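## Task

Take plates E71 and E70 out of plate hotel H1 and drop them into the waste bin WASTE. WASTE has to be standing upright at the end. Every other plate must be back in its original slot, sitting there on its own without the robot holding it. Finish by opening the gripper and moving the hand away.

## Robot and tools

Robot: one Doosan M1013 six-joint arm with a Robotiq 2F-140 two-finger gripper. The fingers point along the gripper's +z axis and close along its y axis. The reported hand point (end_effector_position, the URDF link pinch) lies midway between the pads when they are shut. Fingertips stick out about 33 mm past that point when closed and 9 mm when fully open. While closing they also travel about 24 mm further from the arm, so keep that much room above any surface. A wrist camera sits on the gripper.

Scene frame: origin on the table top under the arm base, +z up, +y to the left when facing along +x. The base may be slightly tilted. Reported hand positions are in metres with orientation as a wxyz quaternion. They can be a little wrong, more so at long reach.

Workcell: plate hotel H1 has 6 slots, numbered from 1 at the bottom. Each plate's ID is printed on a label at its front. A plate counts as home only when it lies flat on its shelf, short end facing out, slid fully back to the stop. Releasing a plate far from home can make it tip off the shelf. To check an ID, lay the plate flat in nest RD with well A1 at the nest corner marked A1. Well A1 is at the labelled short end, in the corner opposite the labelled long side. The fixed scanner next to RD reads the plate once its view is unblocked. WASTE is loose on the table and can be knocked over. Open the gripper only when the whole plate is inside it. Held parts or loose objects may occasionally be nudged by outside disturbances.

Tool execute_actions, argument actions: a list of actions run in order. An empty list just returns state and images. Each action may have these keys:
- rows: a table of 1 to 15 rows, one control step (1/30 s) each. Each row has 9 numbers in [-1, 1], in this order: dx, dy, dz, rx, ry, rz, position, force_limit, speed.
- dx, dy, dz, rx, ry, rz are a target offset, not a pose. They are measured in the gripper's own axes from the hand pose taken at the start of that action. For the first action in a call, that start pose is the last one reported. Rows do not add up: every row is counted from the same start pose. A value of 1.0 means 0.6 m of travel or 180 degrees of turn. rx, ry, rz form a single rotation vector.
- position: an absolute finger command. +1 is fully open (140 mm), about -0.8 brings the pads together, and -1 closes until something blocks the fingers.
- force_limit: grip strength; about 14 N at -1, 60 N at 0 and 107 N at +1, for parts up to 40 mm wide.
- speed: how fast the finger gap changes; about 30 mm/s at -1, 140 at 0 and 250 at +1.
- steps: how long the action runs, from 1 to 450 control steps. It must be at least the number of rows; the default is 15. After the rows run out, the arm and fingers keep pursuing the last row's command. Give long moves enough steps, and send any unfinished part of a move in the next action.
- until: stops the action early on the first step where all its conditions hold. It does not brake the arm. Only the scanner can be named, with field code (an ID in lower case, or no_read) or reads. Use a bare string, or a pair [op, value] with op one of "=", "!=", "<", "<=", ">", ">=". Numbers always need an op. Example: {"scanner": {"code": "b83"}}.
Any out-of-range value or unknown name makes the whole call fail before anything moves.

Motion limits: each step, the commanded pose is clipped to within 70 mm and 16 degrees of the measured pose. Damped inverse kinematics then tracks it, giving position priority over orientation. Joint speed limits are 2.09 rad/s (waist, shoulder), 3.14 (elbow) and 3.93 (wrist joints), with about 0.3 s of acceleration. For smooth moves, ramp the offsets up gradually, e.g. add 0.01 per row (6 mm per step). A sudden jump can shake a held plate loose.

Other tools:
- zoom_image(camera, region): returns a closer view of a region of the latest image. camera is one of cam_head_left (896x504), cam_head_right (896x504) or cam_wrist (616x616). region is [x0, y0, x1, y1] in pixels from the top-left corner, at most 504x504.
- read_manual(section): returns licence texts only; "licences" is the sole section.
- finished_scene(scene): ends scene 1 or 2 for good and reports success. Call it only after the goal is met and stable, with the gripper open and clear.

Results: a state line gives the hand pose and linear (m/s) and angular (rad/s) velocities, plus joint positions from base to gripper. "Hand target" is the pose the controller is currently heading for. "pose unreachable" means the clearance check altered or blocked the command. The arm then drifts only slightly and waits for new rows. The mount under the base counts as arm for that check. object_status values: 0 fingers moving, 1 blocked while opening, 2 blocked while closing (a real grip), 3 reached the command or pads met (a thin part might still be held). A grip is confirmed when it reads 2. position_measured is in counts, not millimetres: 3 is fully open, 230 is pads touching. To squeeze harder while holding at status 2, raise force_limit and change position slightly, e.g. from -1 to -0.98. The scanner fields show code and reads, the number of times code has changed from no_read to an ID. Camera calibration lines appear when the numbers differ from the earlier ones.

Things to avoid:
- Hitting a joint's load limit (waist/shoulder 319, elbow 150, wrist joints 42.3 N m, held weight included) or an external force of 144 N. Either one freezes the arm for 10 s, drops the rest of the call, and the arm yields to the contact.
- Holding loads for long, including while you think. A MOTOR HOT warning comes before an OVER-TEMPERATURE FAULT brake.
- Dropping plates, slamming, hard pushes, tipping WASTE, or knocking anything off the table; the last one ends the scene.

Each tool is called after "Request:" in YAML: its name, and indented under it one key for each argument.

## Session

Request:
execute_actions:
  actions: []

Scene clock: 0.00 s.
end_effector_position=(+0.4337, +0.5778, +0.2393) position_measured=3 object_status=3 end_effector_quat_wxyz=(-0.022, +0.539, +0.564, -0.625) end_effector_velocity=(-0.001, +0.001, -0.001) end_effector_angular_velocity=(+0.000, +0.001, +0.001)
Joint positions: [0.825 1.027 0.964 0.118 2.488 0.823]
Joint velocities: [ 0.001  0.001 -0.     0.001 -0.    -0.   ]
Hand target: +0.434, +0.578, +0.239; -0.022, +0.539, +0.564, -0.625
scanner: code=no_read reads=0
camera_calibration (this result's frames):
cam_wrist: T_world_to_cam=[[0.63066, -0.214967, -0.745692, 0.00608636], [0.65201, -0.374356, 0.659348, -0.216838], [-0.420892, -0.902024, -0.0959307, 0.907461], [0, 0, 0, 1]] pos_world=[0.519485, 0.738685, 0.234564]

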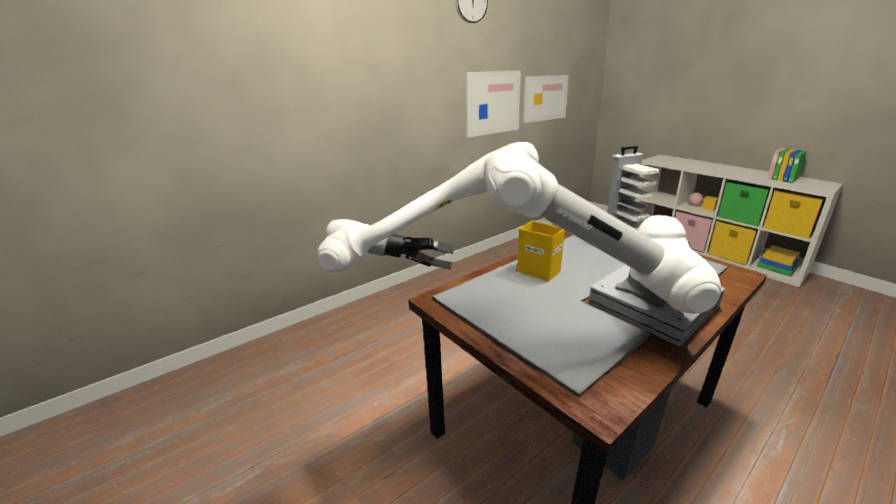

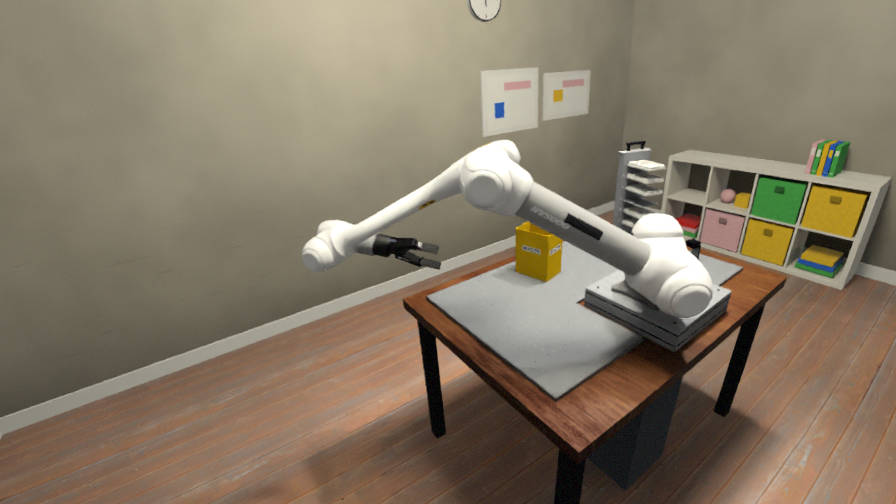

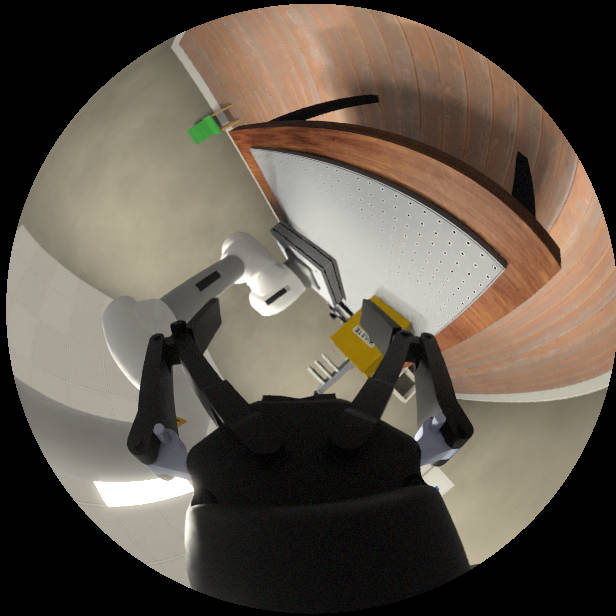

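Request:
execute_actions:
  actions:
    - {"rows":[[-0.43,-0.13,0.35,-0.017,0.474,0.427,1,0,0]],"steps":60}
    - {"rows":[[-0.28,0.98,0,0,0,0,1,0,0]],"steps":55}
    - {"rows":[[-0.05,0.18,0.12,0,0.5,0,1,0,0]],"steps":55}

Request:
zoom_image:
  camera: "cam_wrist"
  region: [180, 130, 460, 420]

Scene clock: 12.47 s.
end_effector_position=(+0.1516, -0.3962, +0.3426) position_measured=3 object_status=3 end_effector_quat_wxyz=(-0.001, +0.706, -0.001, +0.708) end_effector_velocity=(+0.000, +0.000, -0.000) end_effector_angular_velocity=(+0.001, -0.001, +0.001)
Joint positions: [-2.09   0.281  2.364  1.122  1.803 -1.108]
Joint velocities: [ 0.001  0.002 -0.    -0.     0.    -0.   ]
Hand target: +0.152, -0.396, +0.343; -0.001, +0.706, -0.001, +0.708
Off the commanded pose: 0.001 m, 0 deg.
scanner: code=no_read reads=0
camera_calibration (this result's frames):
cam_wrist: T_world_to_cam=[[-0.131747, -0.988034, 0.0801978, -0.422096], [-0.340727, -0.0308377, -0.939657, 0.368744], [0.930886, -0.151122, -0.332587, 0.0936464], [0, 0, 0, 1]] pos_world=[-0.0171432, -0.391522, 0.411489]

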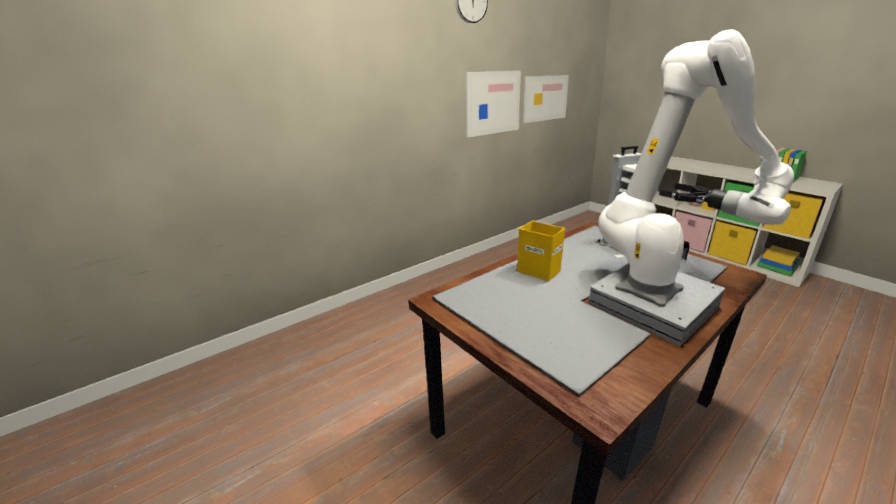

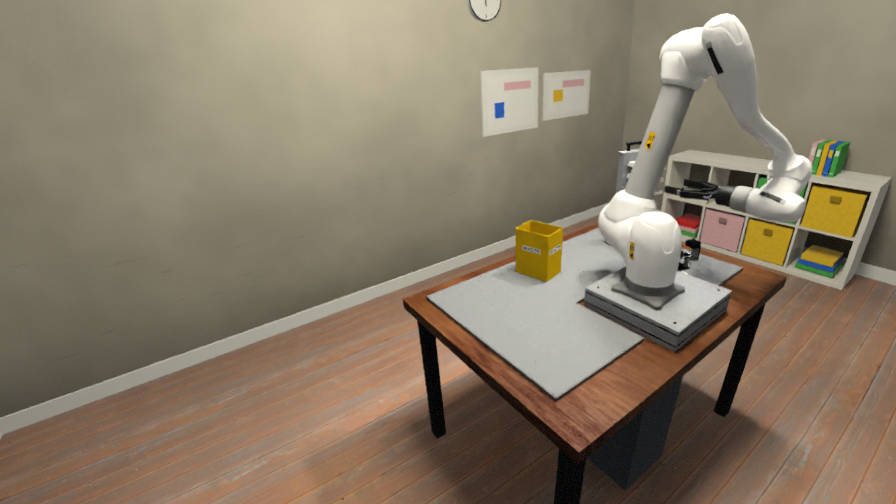

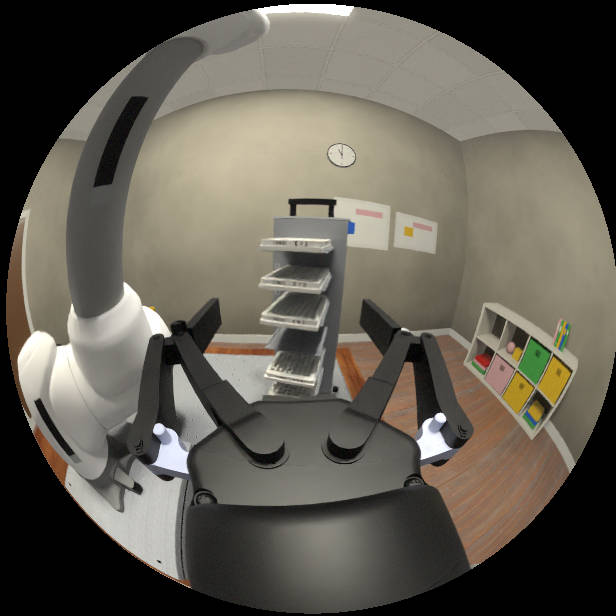

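Region (180, 130, 460, 420) of cam_wrist's 616x616 image, scaled by 1.738, with more detail than that image has; it fills the left 487 columns of this view, and the rest is white.

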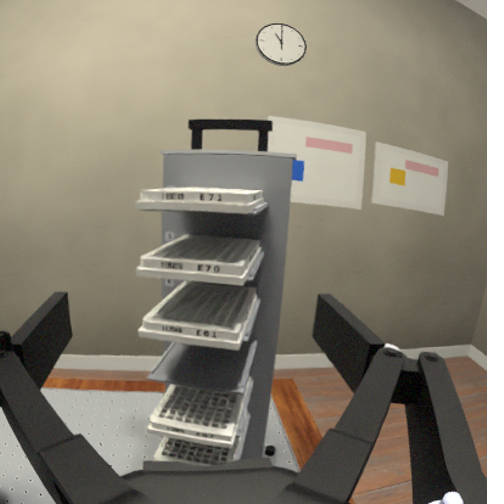

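Request:
execute_actions:
  actions:
    - {"rows":[[0.105,-0.01,0.047,-0.067,0,0,0.7,0,0]],"steps":22}

Request:
zoom_image:
  camera: "cam_wrist"
  region: [180, 230, 420, 420]

Scene clock: 21.07 s.
end_effector_position=(+0.1798, -0.3903, +0.4055) position_measured=41 object_status=3 end_effector_quat_wxyz=(+0.073, +0.702, -0.075, +0.704) end_effector_velocity=(+0.000, -0.000, +0.000) end_effector_angular_velocity=(-0.002, +0.001, +0.000)
Joint positions: [-2.103  0.041  2.469  1.321  1.746 -0.943]
Joint velocities: [ 0.    -0.001 -0.     0.    -0.    -0.   ]
Hand target: +0.180, -0.390, +0.406; +0.073, +0.702, -0.075, +0.704
Off the commanded pose: 0.000 m, 0 deg.
scanner: code=no_read reads=0
camera_calibration (this result's frames):
cam_wrist: T_world_to_cam=[[-0.335071, -0.938807, 0.079806, -0.361648], [-0.340097, 0.0415222, -0.939473, 0.465701], [0.87867, -0.341932, -0.333199, 0.0244478], [0, 0, 0, 1]] pos_world=[0.0157243, -0.350495, 0.474521]

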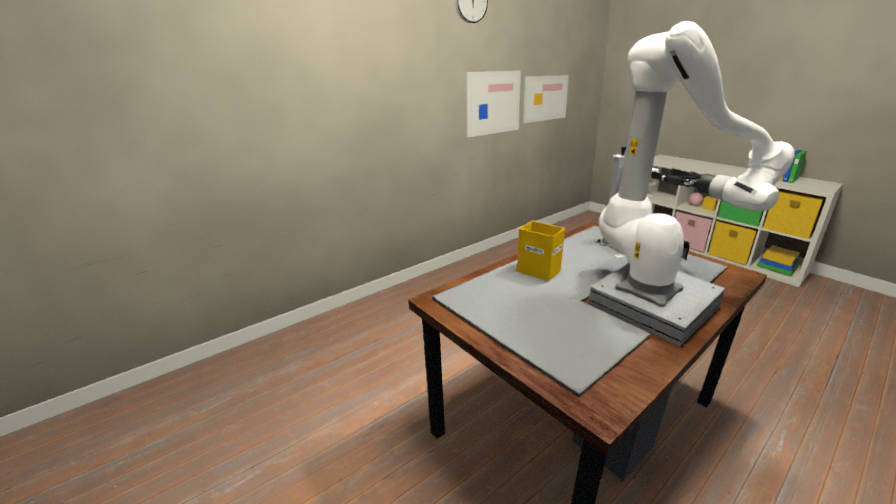

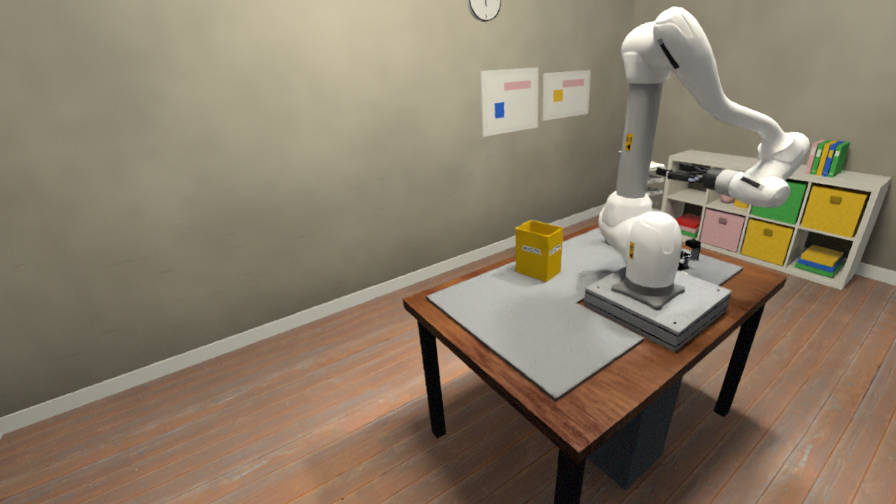

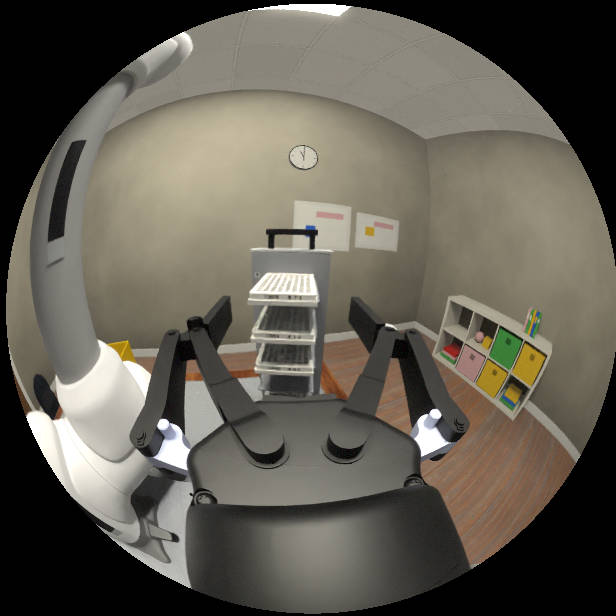

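Region (180, 230, 420, 420) of cam_wrist's 616x616 image, scaled by 2.100, with more detail than that image has; it fills the top 399 rows of this view, and the rest is white.

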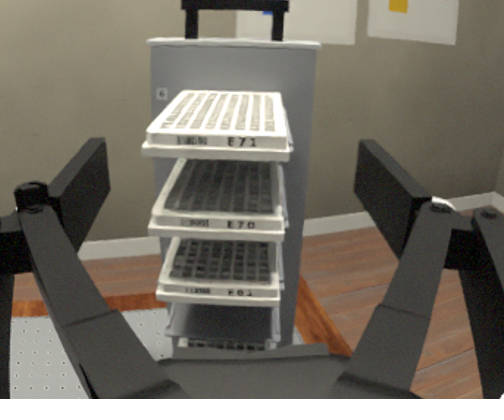

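Request:
execute_actions:
  actions:
    - {"rows":[[0,-0.016,0.09,-0.025,0,0,0.7,0,0]],"steps":18}

Request:
zoom_image:
  camera: "cam_wrist"
  region: [180, 230, 420, 420]

Scene clock: 29.03 s.
end_effector_position=(+0.2346, -0.3922, +0.4056) position_measured=41 object_status=3 end_effector_quat_wxyz=(+0.101, +0.699, -0.103, +0.701) end_effector_velocity=(-0.000, -0.000, +0.000) end_effector_angular_velocity=(+0.000, +0.000, -0.000)
Joint positions: [-1.968 -0.029  2.538  1.495  1.621 -0.922]
Joint velocities: [-0. -0. -0. -0. -0.  0.]
Hand target: +0.235, -0.392, +0.406; +0.101, +0.699, -0.103, +0.701
Off the commanded pose: 0.000 m, 0 deg.
scanner: code=no_read reads=0
camera_calibration (this result's frames):
cam_wrist: T_world_to_cam=[[-0.407699, -0.909638, 0.0796246, -0.316535], [-0.335864, 0.0683015, -0.939431, 0.494016], [0.849104, -0.409748, -0.333362, -0.0438972], [0, 0, 0, 1]] pos_world=[0.0741446, -0.339661, 0.474664]

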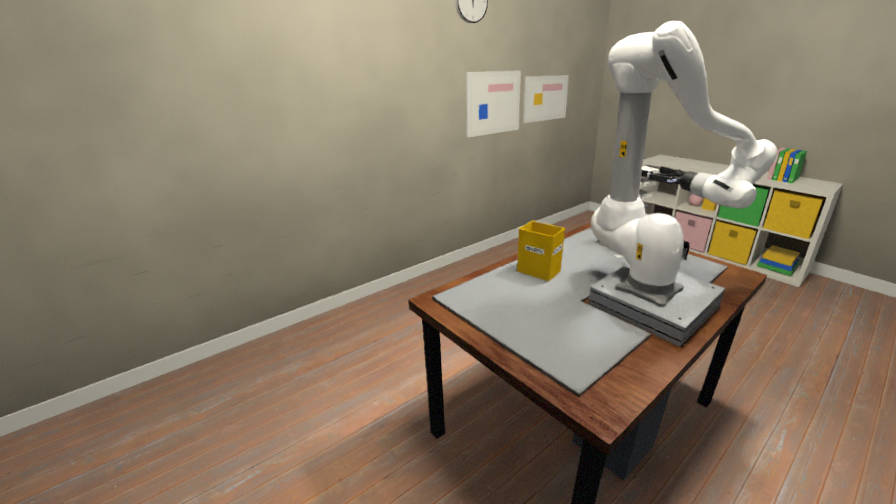

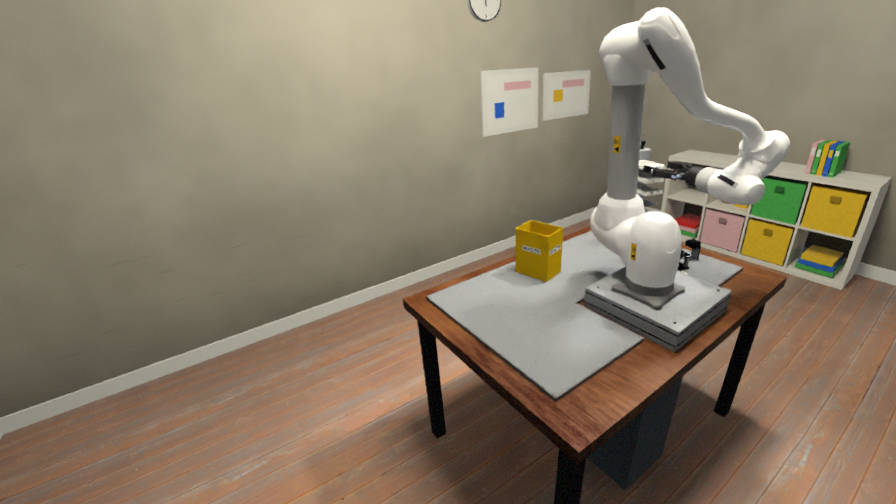

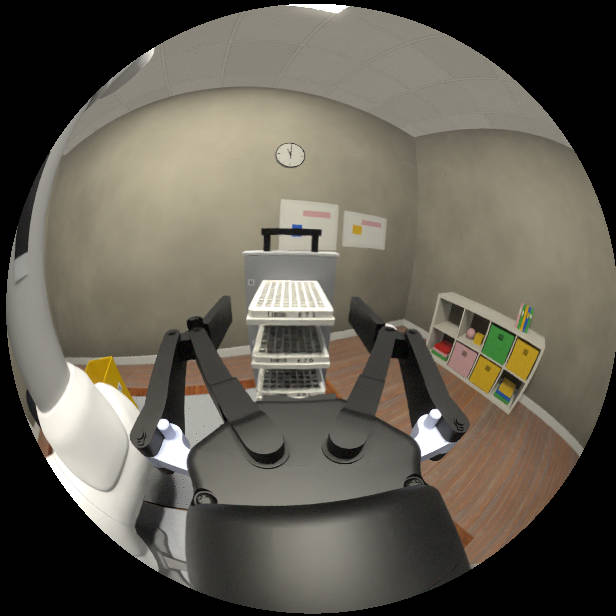

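Region (180, 230, 420, 420) of cam_wrist's 616x616 image, scaled by 2.100, with more detail than that image has; it fills the top 399 rows of this view, and the rest is white.

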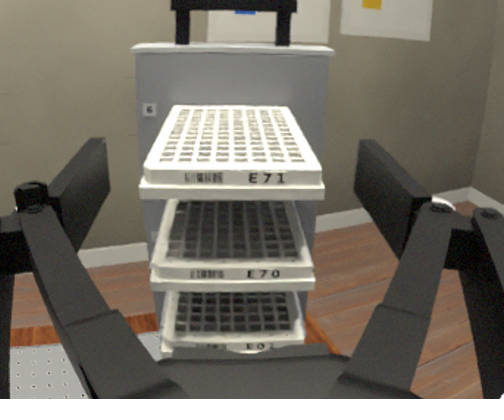

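Request:
execute_actions:
  actions:
    - {"rows":[[0,0,0.025,0,0,0,0.7,0,0],[0,0,0.052,0,0,0,0.7,0,0]],"steps":13}
    - {"rows":[[0,0,0,0,0,0,-1,0,-0.3]],"steps":22}

Request:
zoom_image:
  camera: "cam_wrist"
  region: [180, 230, 420, 420]

Scene clock: 34.07 s.
end_effector_position=(+0.2644, -0.4012, +0.4058) position_measured=93 object_status=2 end_effector_quat_wxyz=(+0.101, +0.699, -0.103, +0.701) end_effector_velocity=(-0.000, -0.000, -0.000) end_effector_angular_velocity=(+0.001, -0.000, -0.000)
Joint positions: [-1.869 -0.024  2.535  1.576  1.562 -0.921]
Joint velocities: [-0.     0.001 -0.     0.     0.     0.   ]
Hand target: +0.264, -0.401, +0.406; +0.101, +0.699, -0.103, +0.701
Off the commanded pose: 0.000 m, 0 deg.
scanner: code=no_read reads=0
camera_calibration (this result's frames):
cam_wrist: T_world_to_cam=[[-0.407691, -0.909626, 0.0798085, -0.312606], [-0.335832, 0.0680929, -0.939457, 0.504697], [0.84912, -0.40981, -0.333243, -0.0729317], [0, 0, 0, 1]] pos_world=[0.103975, -0.348609, 0.474786]

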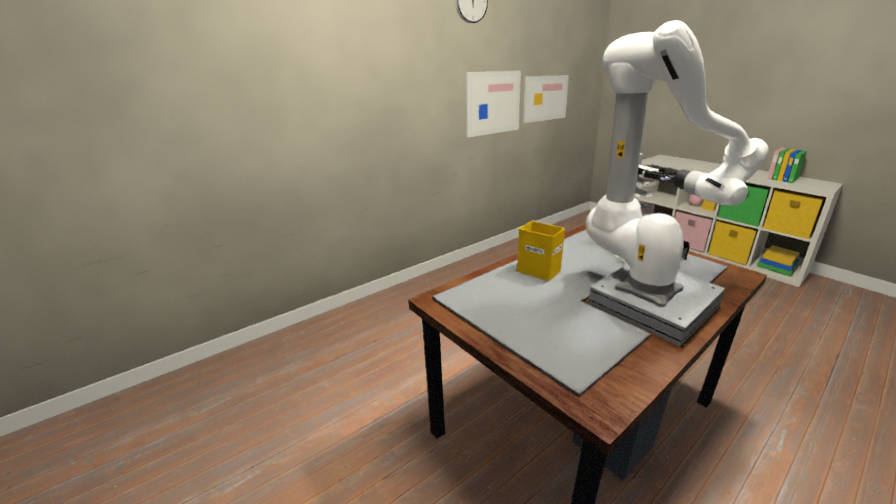

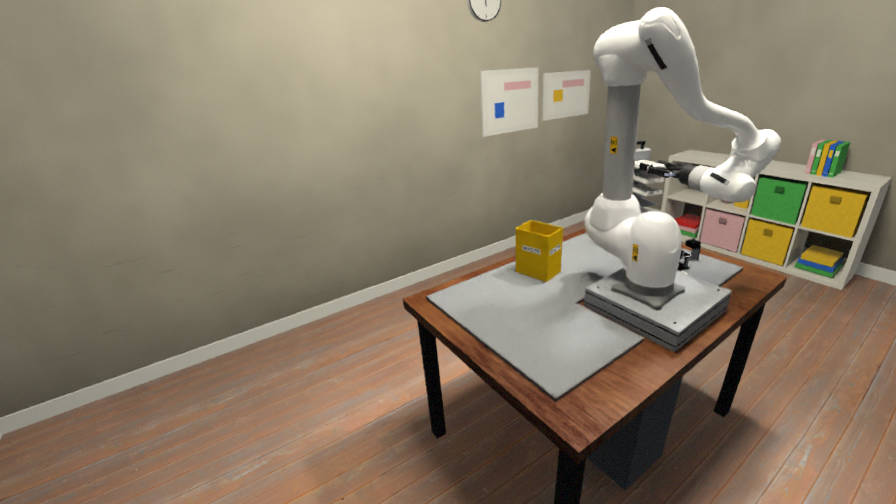

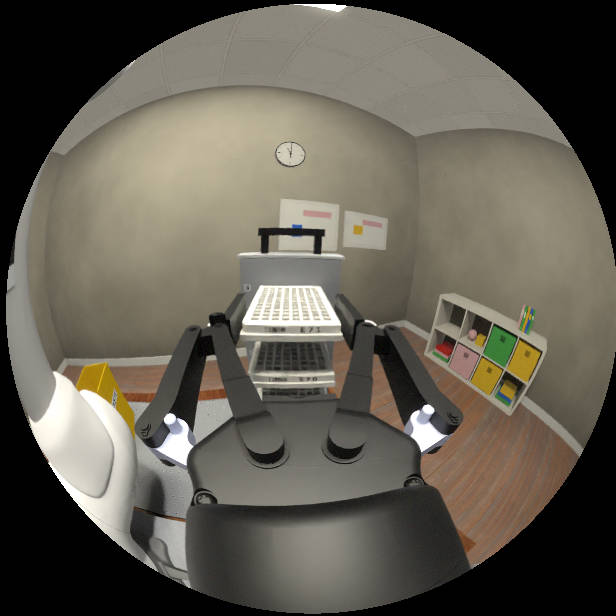

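Region (180, 230, 420, 420) of cam_wrist's 616x616 image, scaled by 2.100, with more detail than that image has; it fills the top 399 rows of this view, and the rest is white.

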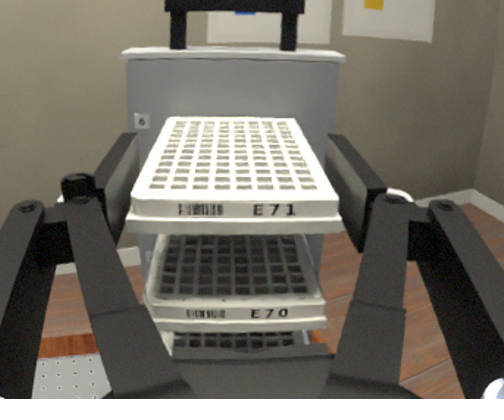

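Request:
execute_actions:
  actions:
    - {"rows":[[0.004,0,0,0,0,0,-1,0,-0.3],[0.008,0,0,0,0,0,-1,0,-0.3],[0.01,0,-0.01,0,0,0,-1,0,-0.3],[0.01,0,-0.02,0,0,0,-1,0,-0.3],[0.01,0,-0.04,0,0,0,-1,0,-0.3],[0.01,0,-0.06,0,0,0,-1,0,-0.3],[0.01,0,-0.08,0,0,0,-1,0,-0.3],[0.01,0,-0.11,0,0,0,-1,0,-0.3],[0.01,0,-0.14,0,0,0,-1,0,-0.3],[0.01,0,-0.17,0,0,0,-1,0,-0.3]],"steps":22}

Scene clock: 39.50 s.
end_effector_position=(+0.1668, -0.3721, +0.4115) position_measured=104 object_status=2 end_effector_quat_wxyz=(+0.101, +0.699, -0.103, +0.701) end_effector_velocity=(-0.001, +0.000, -0.000) end_effector_angular_velocity=(-0.000, -0.000, +0.001)
Joint positions: [-2.187 -0.032  2.522  1.319  1.754 -0.925]
Joint velocities: [-0.002  0.002 -0.001 -0.003  0.002 -0.001]
Hand target: +0.167, -0.372, +0.412; +0.101, +0.699, -0.103, +0.701
Off the commanded pose: 0.000 m, 0 deg.
scanner: code=no_read reads=0
camera_calibration (this result's frames):
cam_wrist: T_world_to_cam=[[-0.407678, -0.909635, 0.0797664, -0.326399], [-0.335957, 0.0681912, -0.939406, 0.475391], [0.849077, -0.409773, -0.333398, 0.0238666], [0, 0, 0, 1]] pos_world=[0.00638095, -0.319541, 0.480578]

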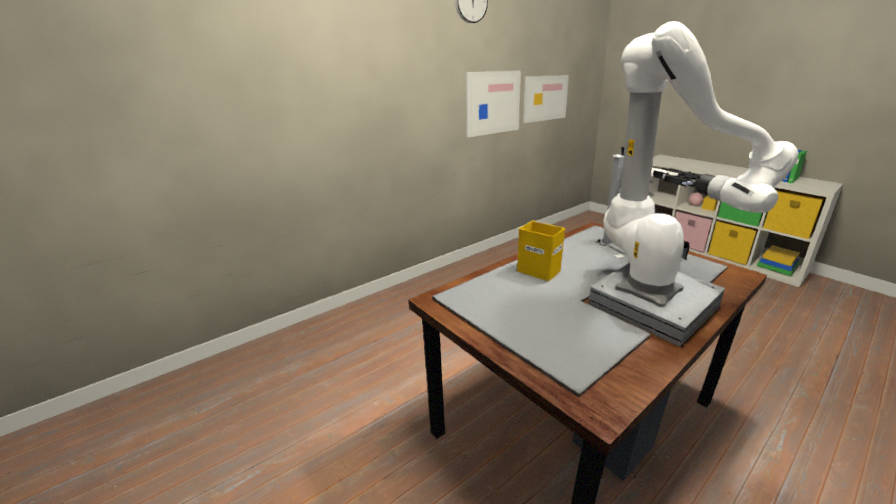

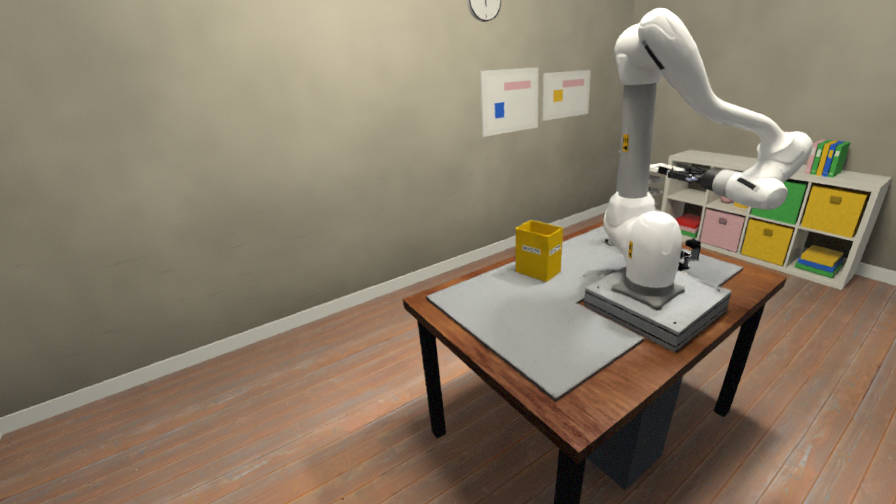

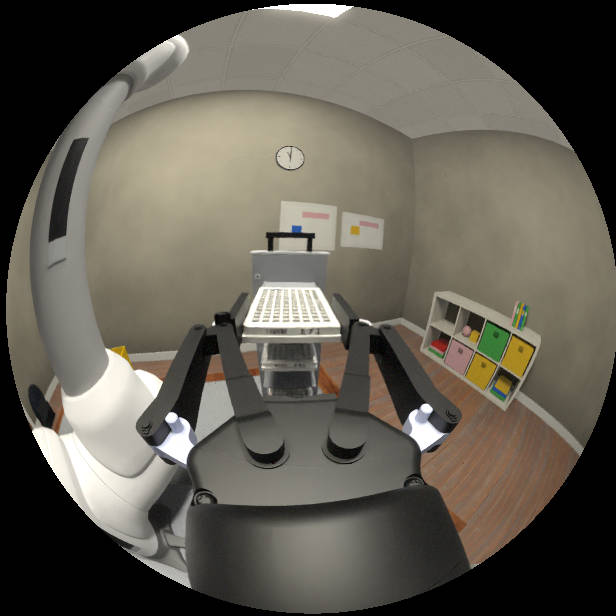

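Request:
execute_actions:
  actions:
    - {"rows":[[0.01,0,-0.02,0,0,0,-1,0,-0.3],[0.03,0,-0.03,0,0,0,-1,0,-0.3],[0.06,0,-0.03,0,0,0,-1,0,-0.3],[0.1,0,-0.03,0,0,0,-1,0,-0.3],[0.15,0,-0.03,0,0,0,-1,0,-0.3],[0.2,0,-0.03,0,0,0,-1,0,-0.3],[0.25,0,-0.03,0,0,0,-1,0,-0.3],[0.25,0,-0.02,0,0,0,-1,0,-0.3],[0.25,0,-0.01,0,-0.03,0,-1,0,-0.3],[0.25,0,0,0,-0.06,0,-1,0,-0.3],[0.25,0,0,0,-0.1,0,-1,0,-0.3],[0.25,0,0,0,-0.5,0,-1,0,-0.3]],"steps":50}
    - {"rows":[[0.18,-0.86,0.3,0,0,0.41,-1,0,-0.3]],"steps":60}

Scene clock: 49.80 s.
end_effector_position=(+0.4165, +0.0908, +0.3828) position_measured=104 object_status=2 end_effector_quat_wxyz=(-0.001, +0.704, -0.710, -0.000) end_effector_velocity=(-0.000, +0.000, +0.001) end_effector_angular_velocity=(-0.000, -0.000, +0.001)
Joint positions: [ 0.089 -0.198  1.991  0.019  1.347  3.252]
Joint velocities: [ 0.001 -0.001 -0.    -0.     0.001 -0.   ]
Hand target: +0.416, +0.091, +0.383; -0.001, +0.704, -0.710, -0.000
Off the commanded pose: 0.001 m, 0 deg.
scanner: code=no_read reads=0
camera_calibration (this result's frames):
cam_wrist: T_world_to_cam=[[-0.988586, -0.0759426, 0.130115, 0.345751], [-0.0265588, 0.93798, 0.345671, -0.199023], [-0.148297, 0.33827, -0.929291, 0.567567], [0, 0, 0, 1]] pos_world=[0.420687, 0.0209457, 0.551244]

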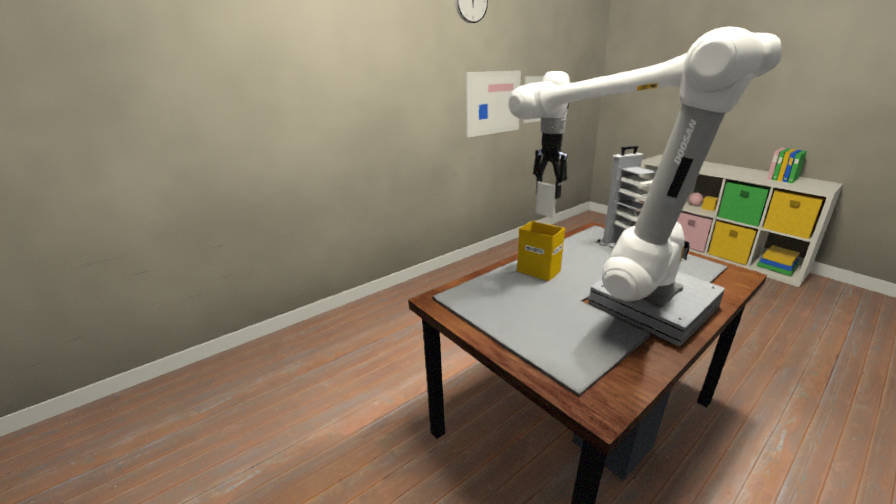

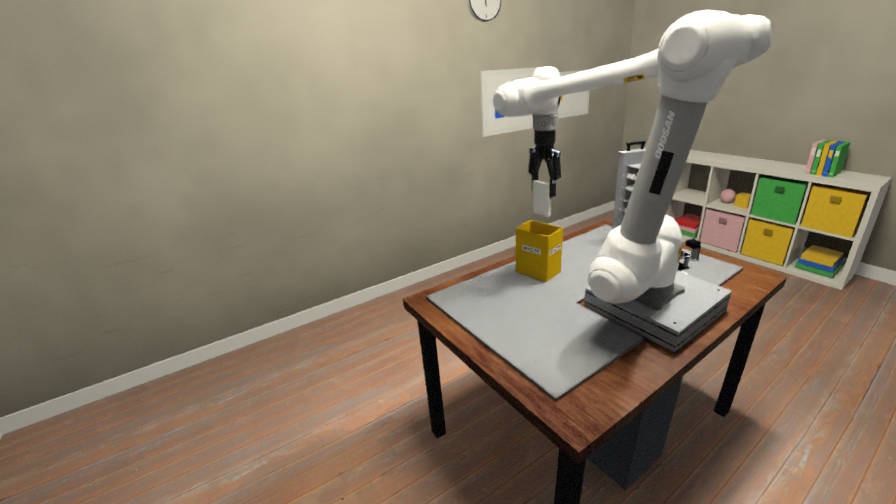

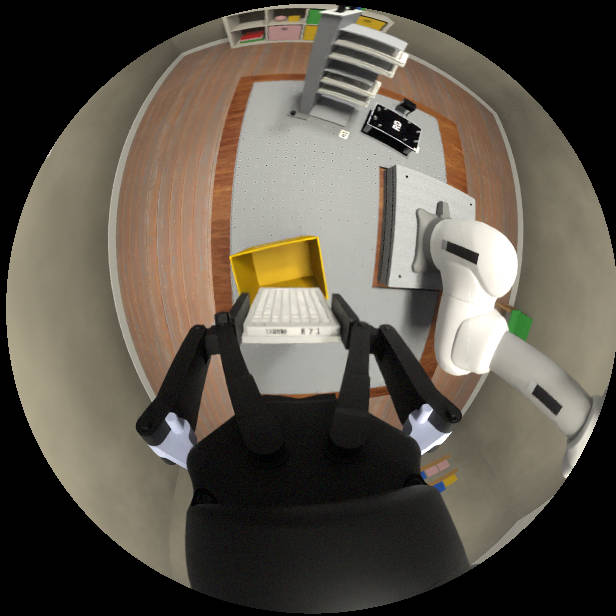

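Request:
execute_actions:
  actions:
    - {"rows":[[0,-0.01,0,0,0,-0.03,-1,0,-0.3],[0,-0.02,0.01,0,0,-0.06,-1,0,-0.3],[0,-0.02,0.03,0,0,-0.083,-1,0,-0.3],[0,-0.02,0.05,0,0,-0.083,-1,0,-0.3],[0,-0.02,0.08,0,0,-0.083,-1,0,-0.3],[0,-0.02,0.11,0,0,-0.083,-1,0,-0.3],[0,-0.02,0.14,0,0,-0.083,-1,0,-0.3],[0,-0.02,0.17,0,0,-0.083,-1,0,-0.3],[0,-0.02,0.2,0,0,-0.083,-1,0,-0.3],[0,-0.02,0.24,0,0,-0.083,-1,0,-0.3]],"steps":25}

Scene clock: 55.17 s.
end_effector_position=(+0.4290, +0.0910, +0.2389) position_measured=104 object_status=2 end_effector_quat_wxyz=(-0.001, +0.791, -0.612, +0.000) end_effector_velocity=(-0.000, +0.000, -0.000) end_effector_angular_velocity=(-0.000, +0.000, +0.001)
Joint positions: [ 0.092 -0.08   2.169  0.021  1.051  2.987]
Joint velocities: [ 0.    -0.     0.001 -0.    -0.001 -0.001]
Hand target: +0.429, +0.091, +0.239; -0.001, +0.791, -0.612, +0.000
Off the commanded pose: 0.000 m, 0 deg.
scanner: code=no_read reads=0
camera_calibration (this result's frames):
cam_wrist: T_world_to_cam=[[-0.935645, -0.32825, 0.129697, 0.377191], [-0.267718, 0.899518, 0.345245, -0.0421065], [-0.229991, 0.288304, -0.929508, 0.47528], [0, 0, 0, 1]] pos_world=[0.450955, 0.0246631, 0.407393]

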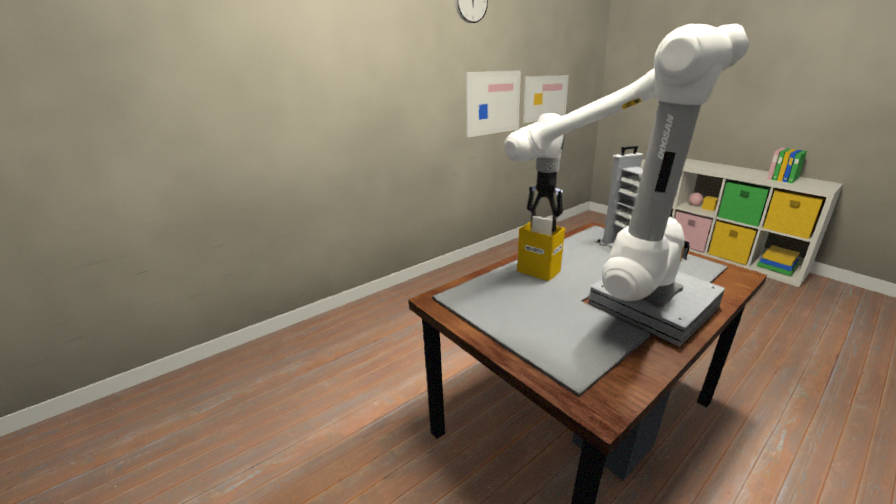

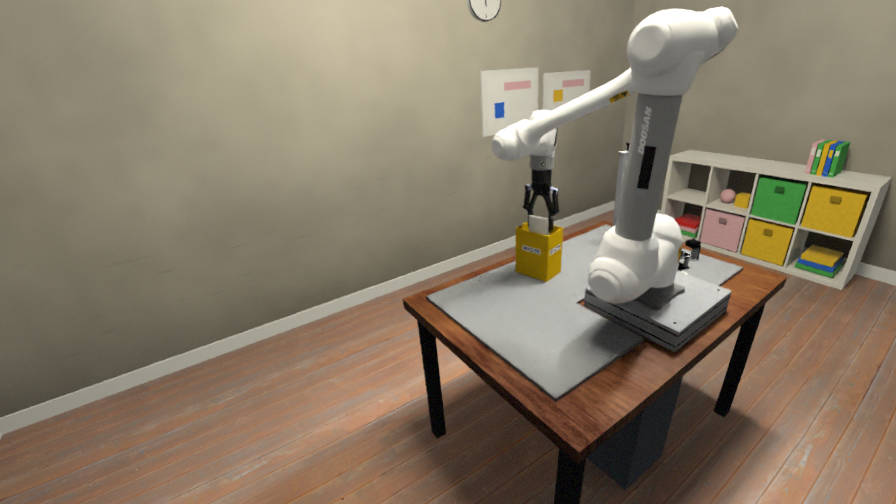

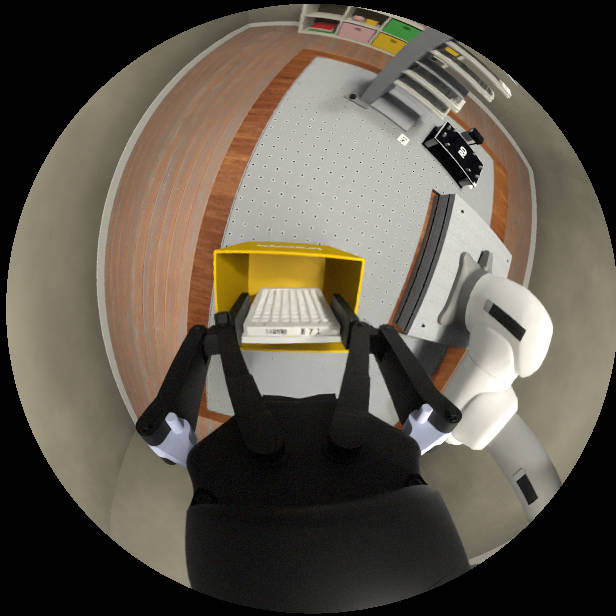

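Request:
execute_actions:
  actions:
    - {"rows":[[0.01,-0.002,0.015,0,0,0,-1,0,-0.3],[0.02,-0.002,0.03,0,0,0,-1,0,-0.3],[0.025,-0.002,0.045,0,0,0,-1,0,-0.3],[0.025,-0.002,0.06,0,0,0,-1,0,-0.3],[0.025,-0.002,0.075,0,0,0,-1,0,-0.3],[0.025,-0.002,0.09,0,0,0,-1,0,-0.3],[0.025,-0.002,0.102,0,0,0,-1,0,-0.3]],"steps":16}
    - {"rows":[[0,0,0,0,0,0,0.42,0,0]],"steps":12}
    - {"rows":[[0,0,-0.3,0,0,0,0.42,0,0]],"steps":16}
    - {"rows":[[0.613,0.617,-0.2,0,0,-0.327,0.7,0,0]],"steps":50}
    - {"rows":[[0.04,0,0.2,0,0.5,0,0.7,0,0]],"steps":50}

Scene clock: 69.13 s.
end_effector_position=(+0.1915, -0.3785, +0.3563) position_measured=41 object_status=3 end_effector_quat_wxyz=(+0.101, +0.698, -0.103, +0.701) end_effector_velocity=(-0.001, -0.001, -0.000) end_effector_angular_velocity=(+0.002, -0.002, -0.002)
Joint positions: [-2.113  0.095  2.574  1.36   1.674 -1.091]
Joint velocities: [-0.003  0.002  0.     0.     0.     0.001]
Hand target: +0.191, -0.379, +0.356; +0.101, +0.698, -0.103, +0.701
Off the commanded pose: 0.001 m, 0 deg.
scanner: code=no_read reads=0
camera_calibration (this result's frames):
cam_wrist: T_world_to_cam=[[-0.408234, -0.90936, 0.0800631, -0.317645], [-0.335377, 0.0678299, -0.939639, 0.432109], [0.849039, -0.410444, -0.332669, -0.0186314], [0, 0, 0, 1]] pos_world=[0.0310646, -0.32581, 0.42526]

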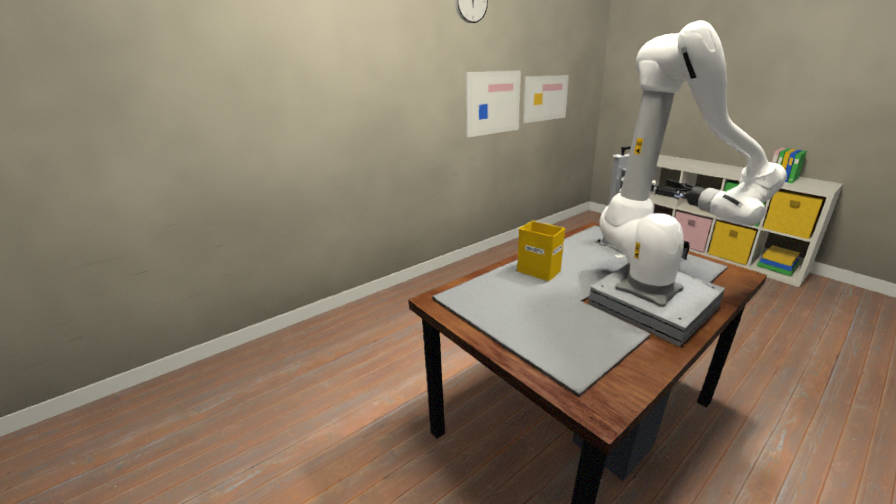

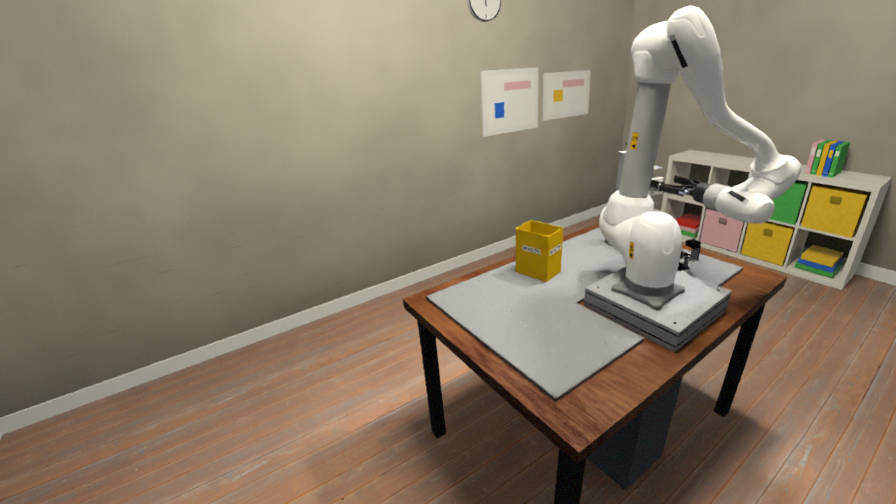

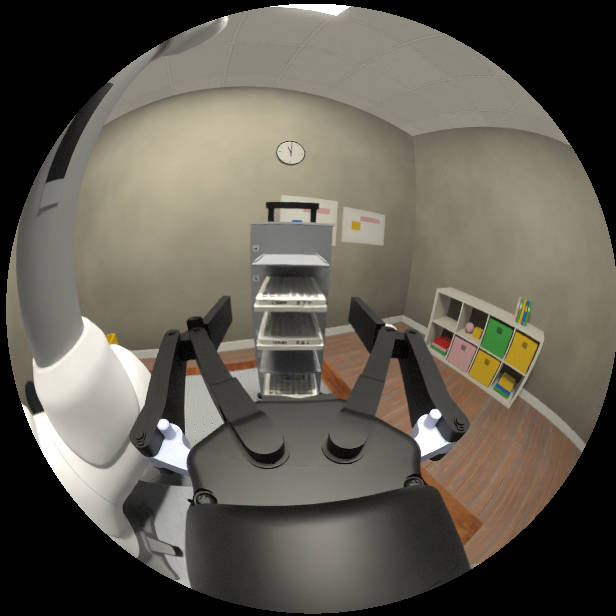

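Advance to the same depth as the earlier reference view (0.2346) to compare height.

Request:
execute_actions:
  actions:
    - {"rows":[[-0.008,0.001,0.075,0,0,0,0.7,0,0]],"steps":16}

Request:
zoom_image:
  camera: "cam_wrist"
  region: [180, 230, 420, 420]

Scene clock: 73.47 s.
end_effector_position=(+0.2344, -0.3919, +0.3517) position_measured=41 object_status=3 end_effector_quat_wxyz=(+0.101, +0.698, -0.103, +0.701) end_effector_velocity=(+0.000, -0.000, -0.000) end_effector_angular_velocity=(-0.001, +0.001, -0.000)
Joint positions: [-1.97   0.106  2.581  1.487  1.608 -1.099]
Joint velocities: [ 0.     0.    -0.     0.    -0.    -0.001]
Hand target: +0.234, -0.392, +0.352; +0.101, +0.698, -0.103, +0.701
Off the commanded pose: 0.000 m, 0 deg.
scanner: code=no_read reads=0
camera_calibration (this result's frames):
cam_wrist: T_world_to_cam=[[-0.408286, -0.909338, 0.0800458, -0.311922], [-0.335299, 0.0678311, -0.939667, 0.443006], [0.849045, -0.410492, -0.332595, -0.0621615], [0, 0, 0, 1]] pos_world=[0.0739639, -0.339209, 0.420571]

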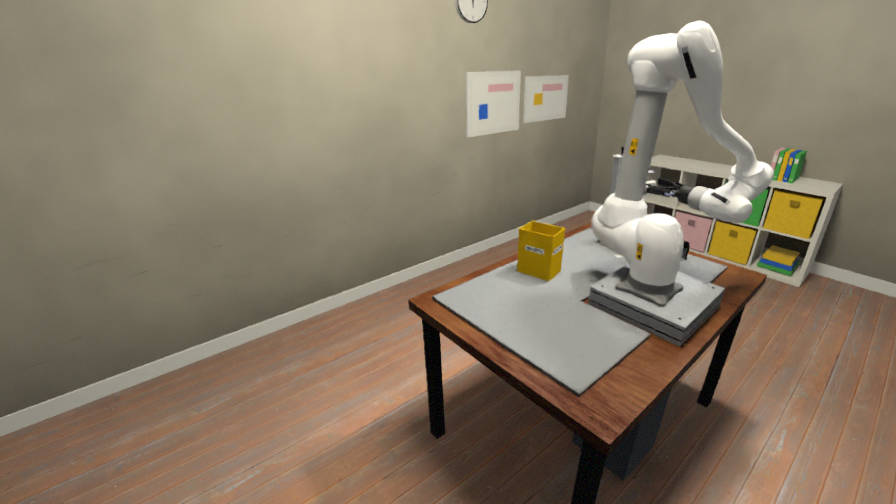

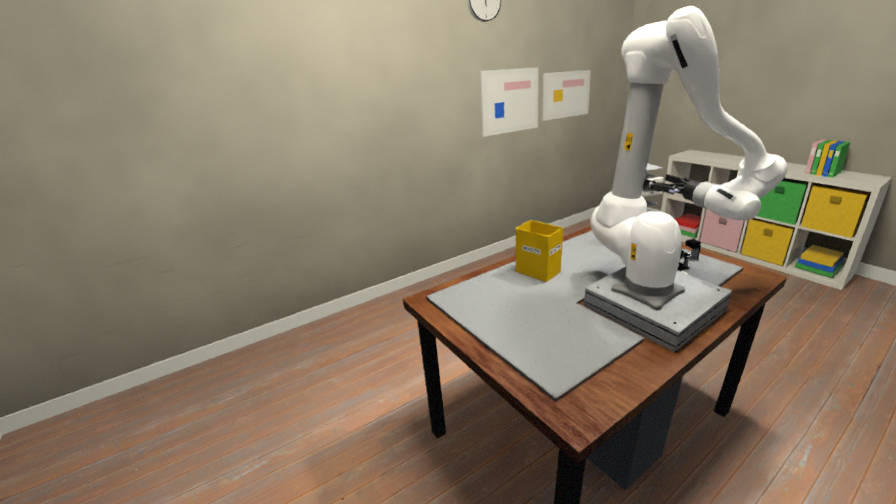

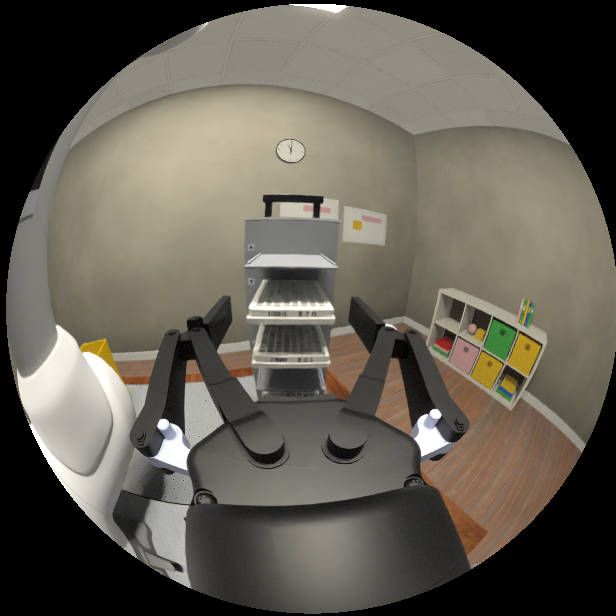

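Region (180, 230, 420, 420) of cam_wrist's 616x616 image, scaled by 2.100, with more detail than that image has; it fills the top 399 rows of this view, and the rest is white.

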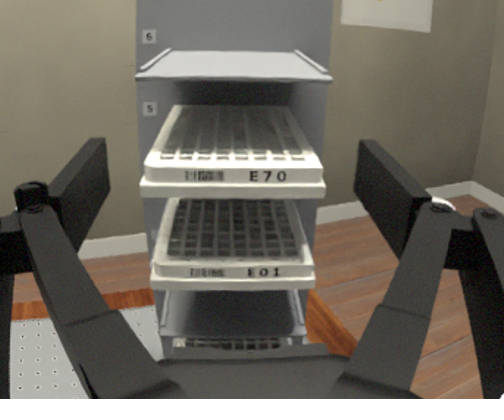

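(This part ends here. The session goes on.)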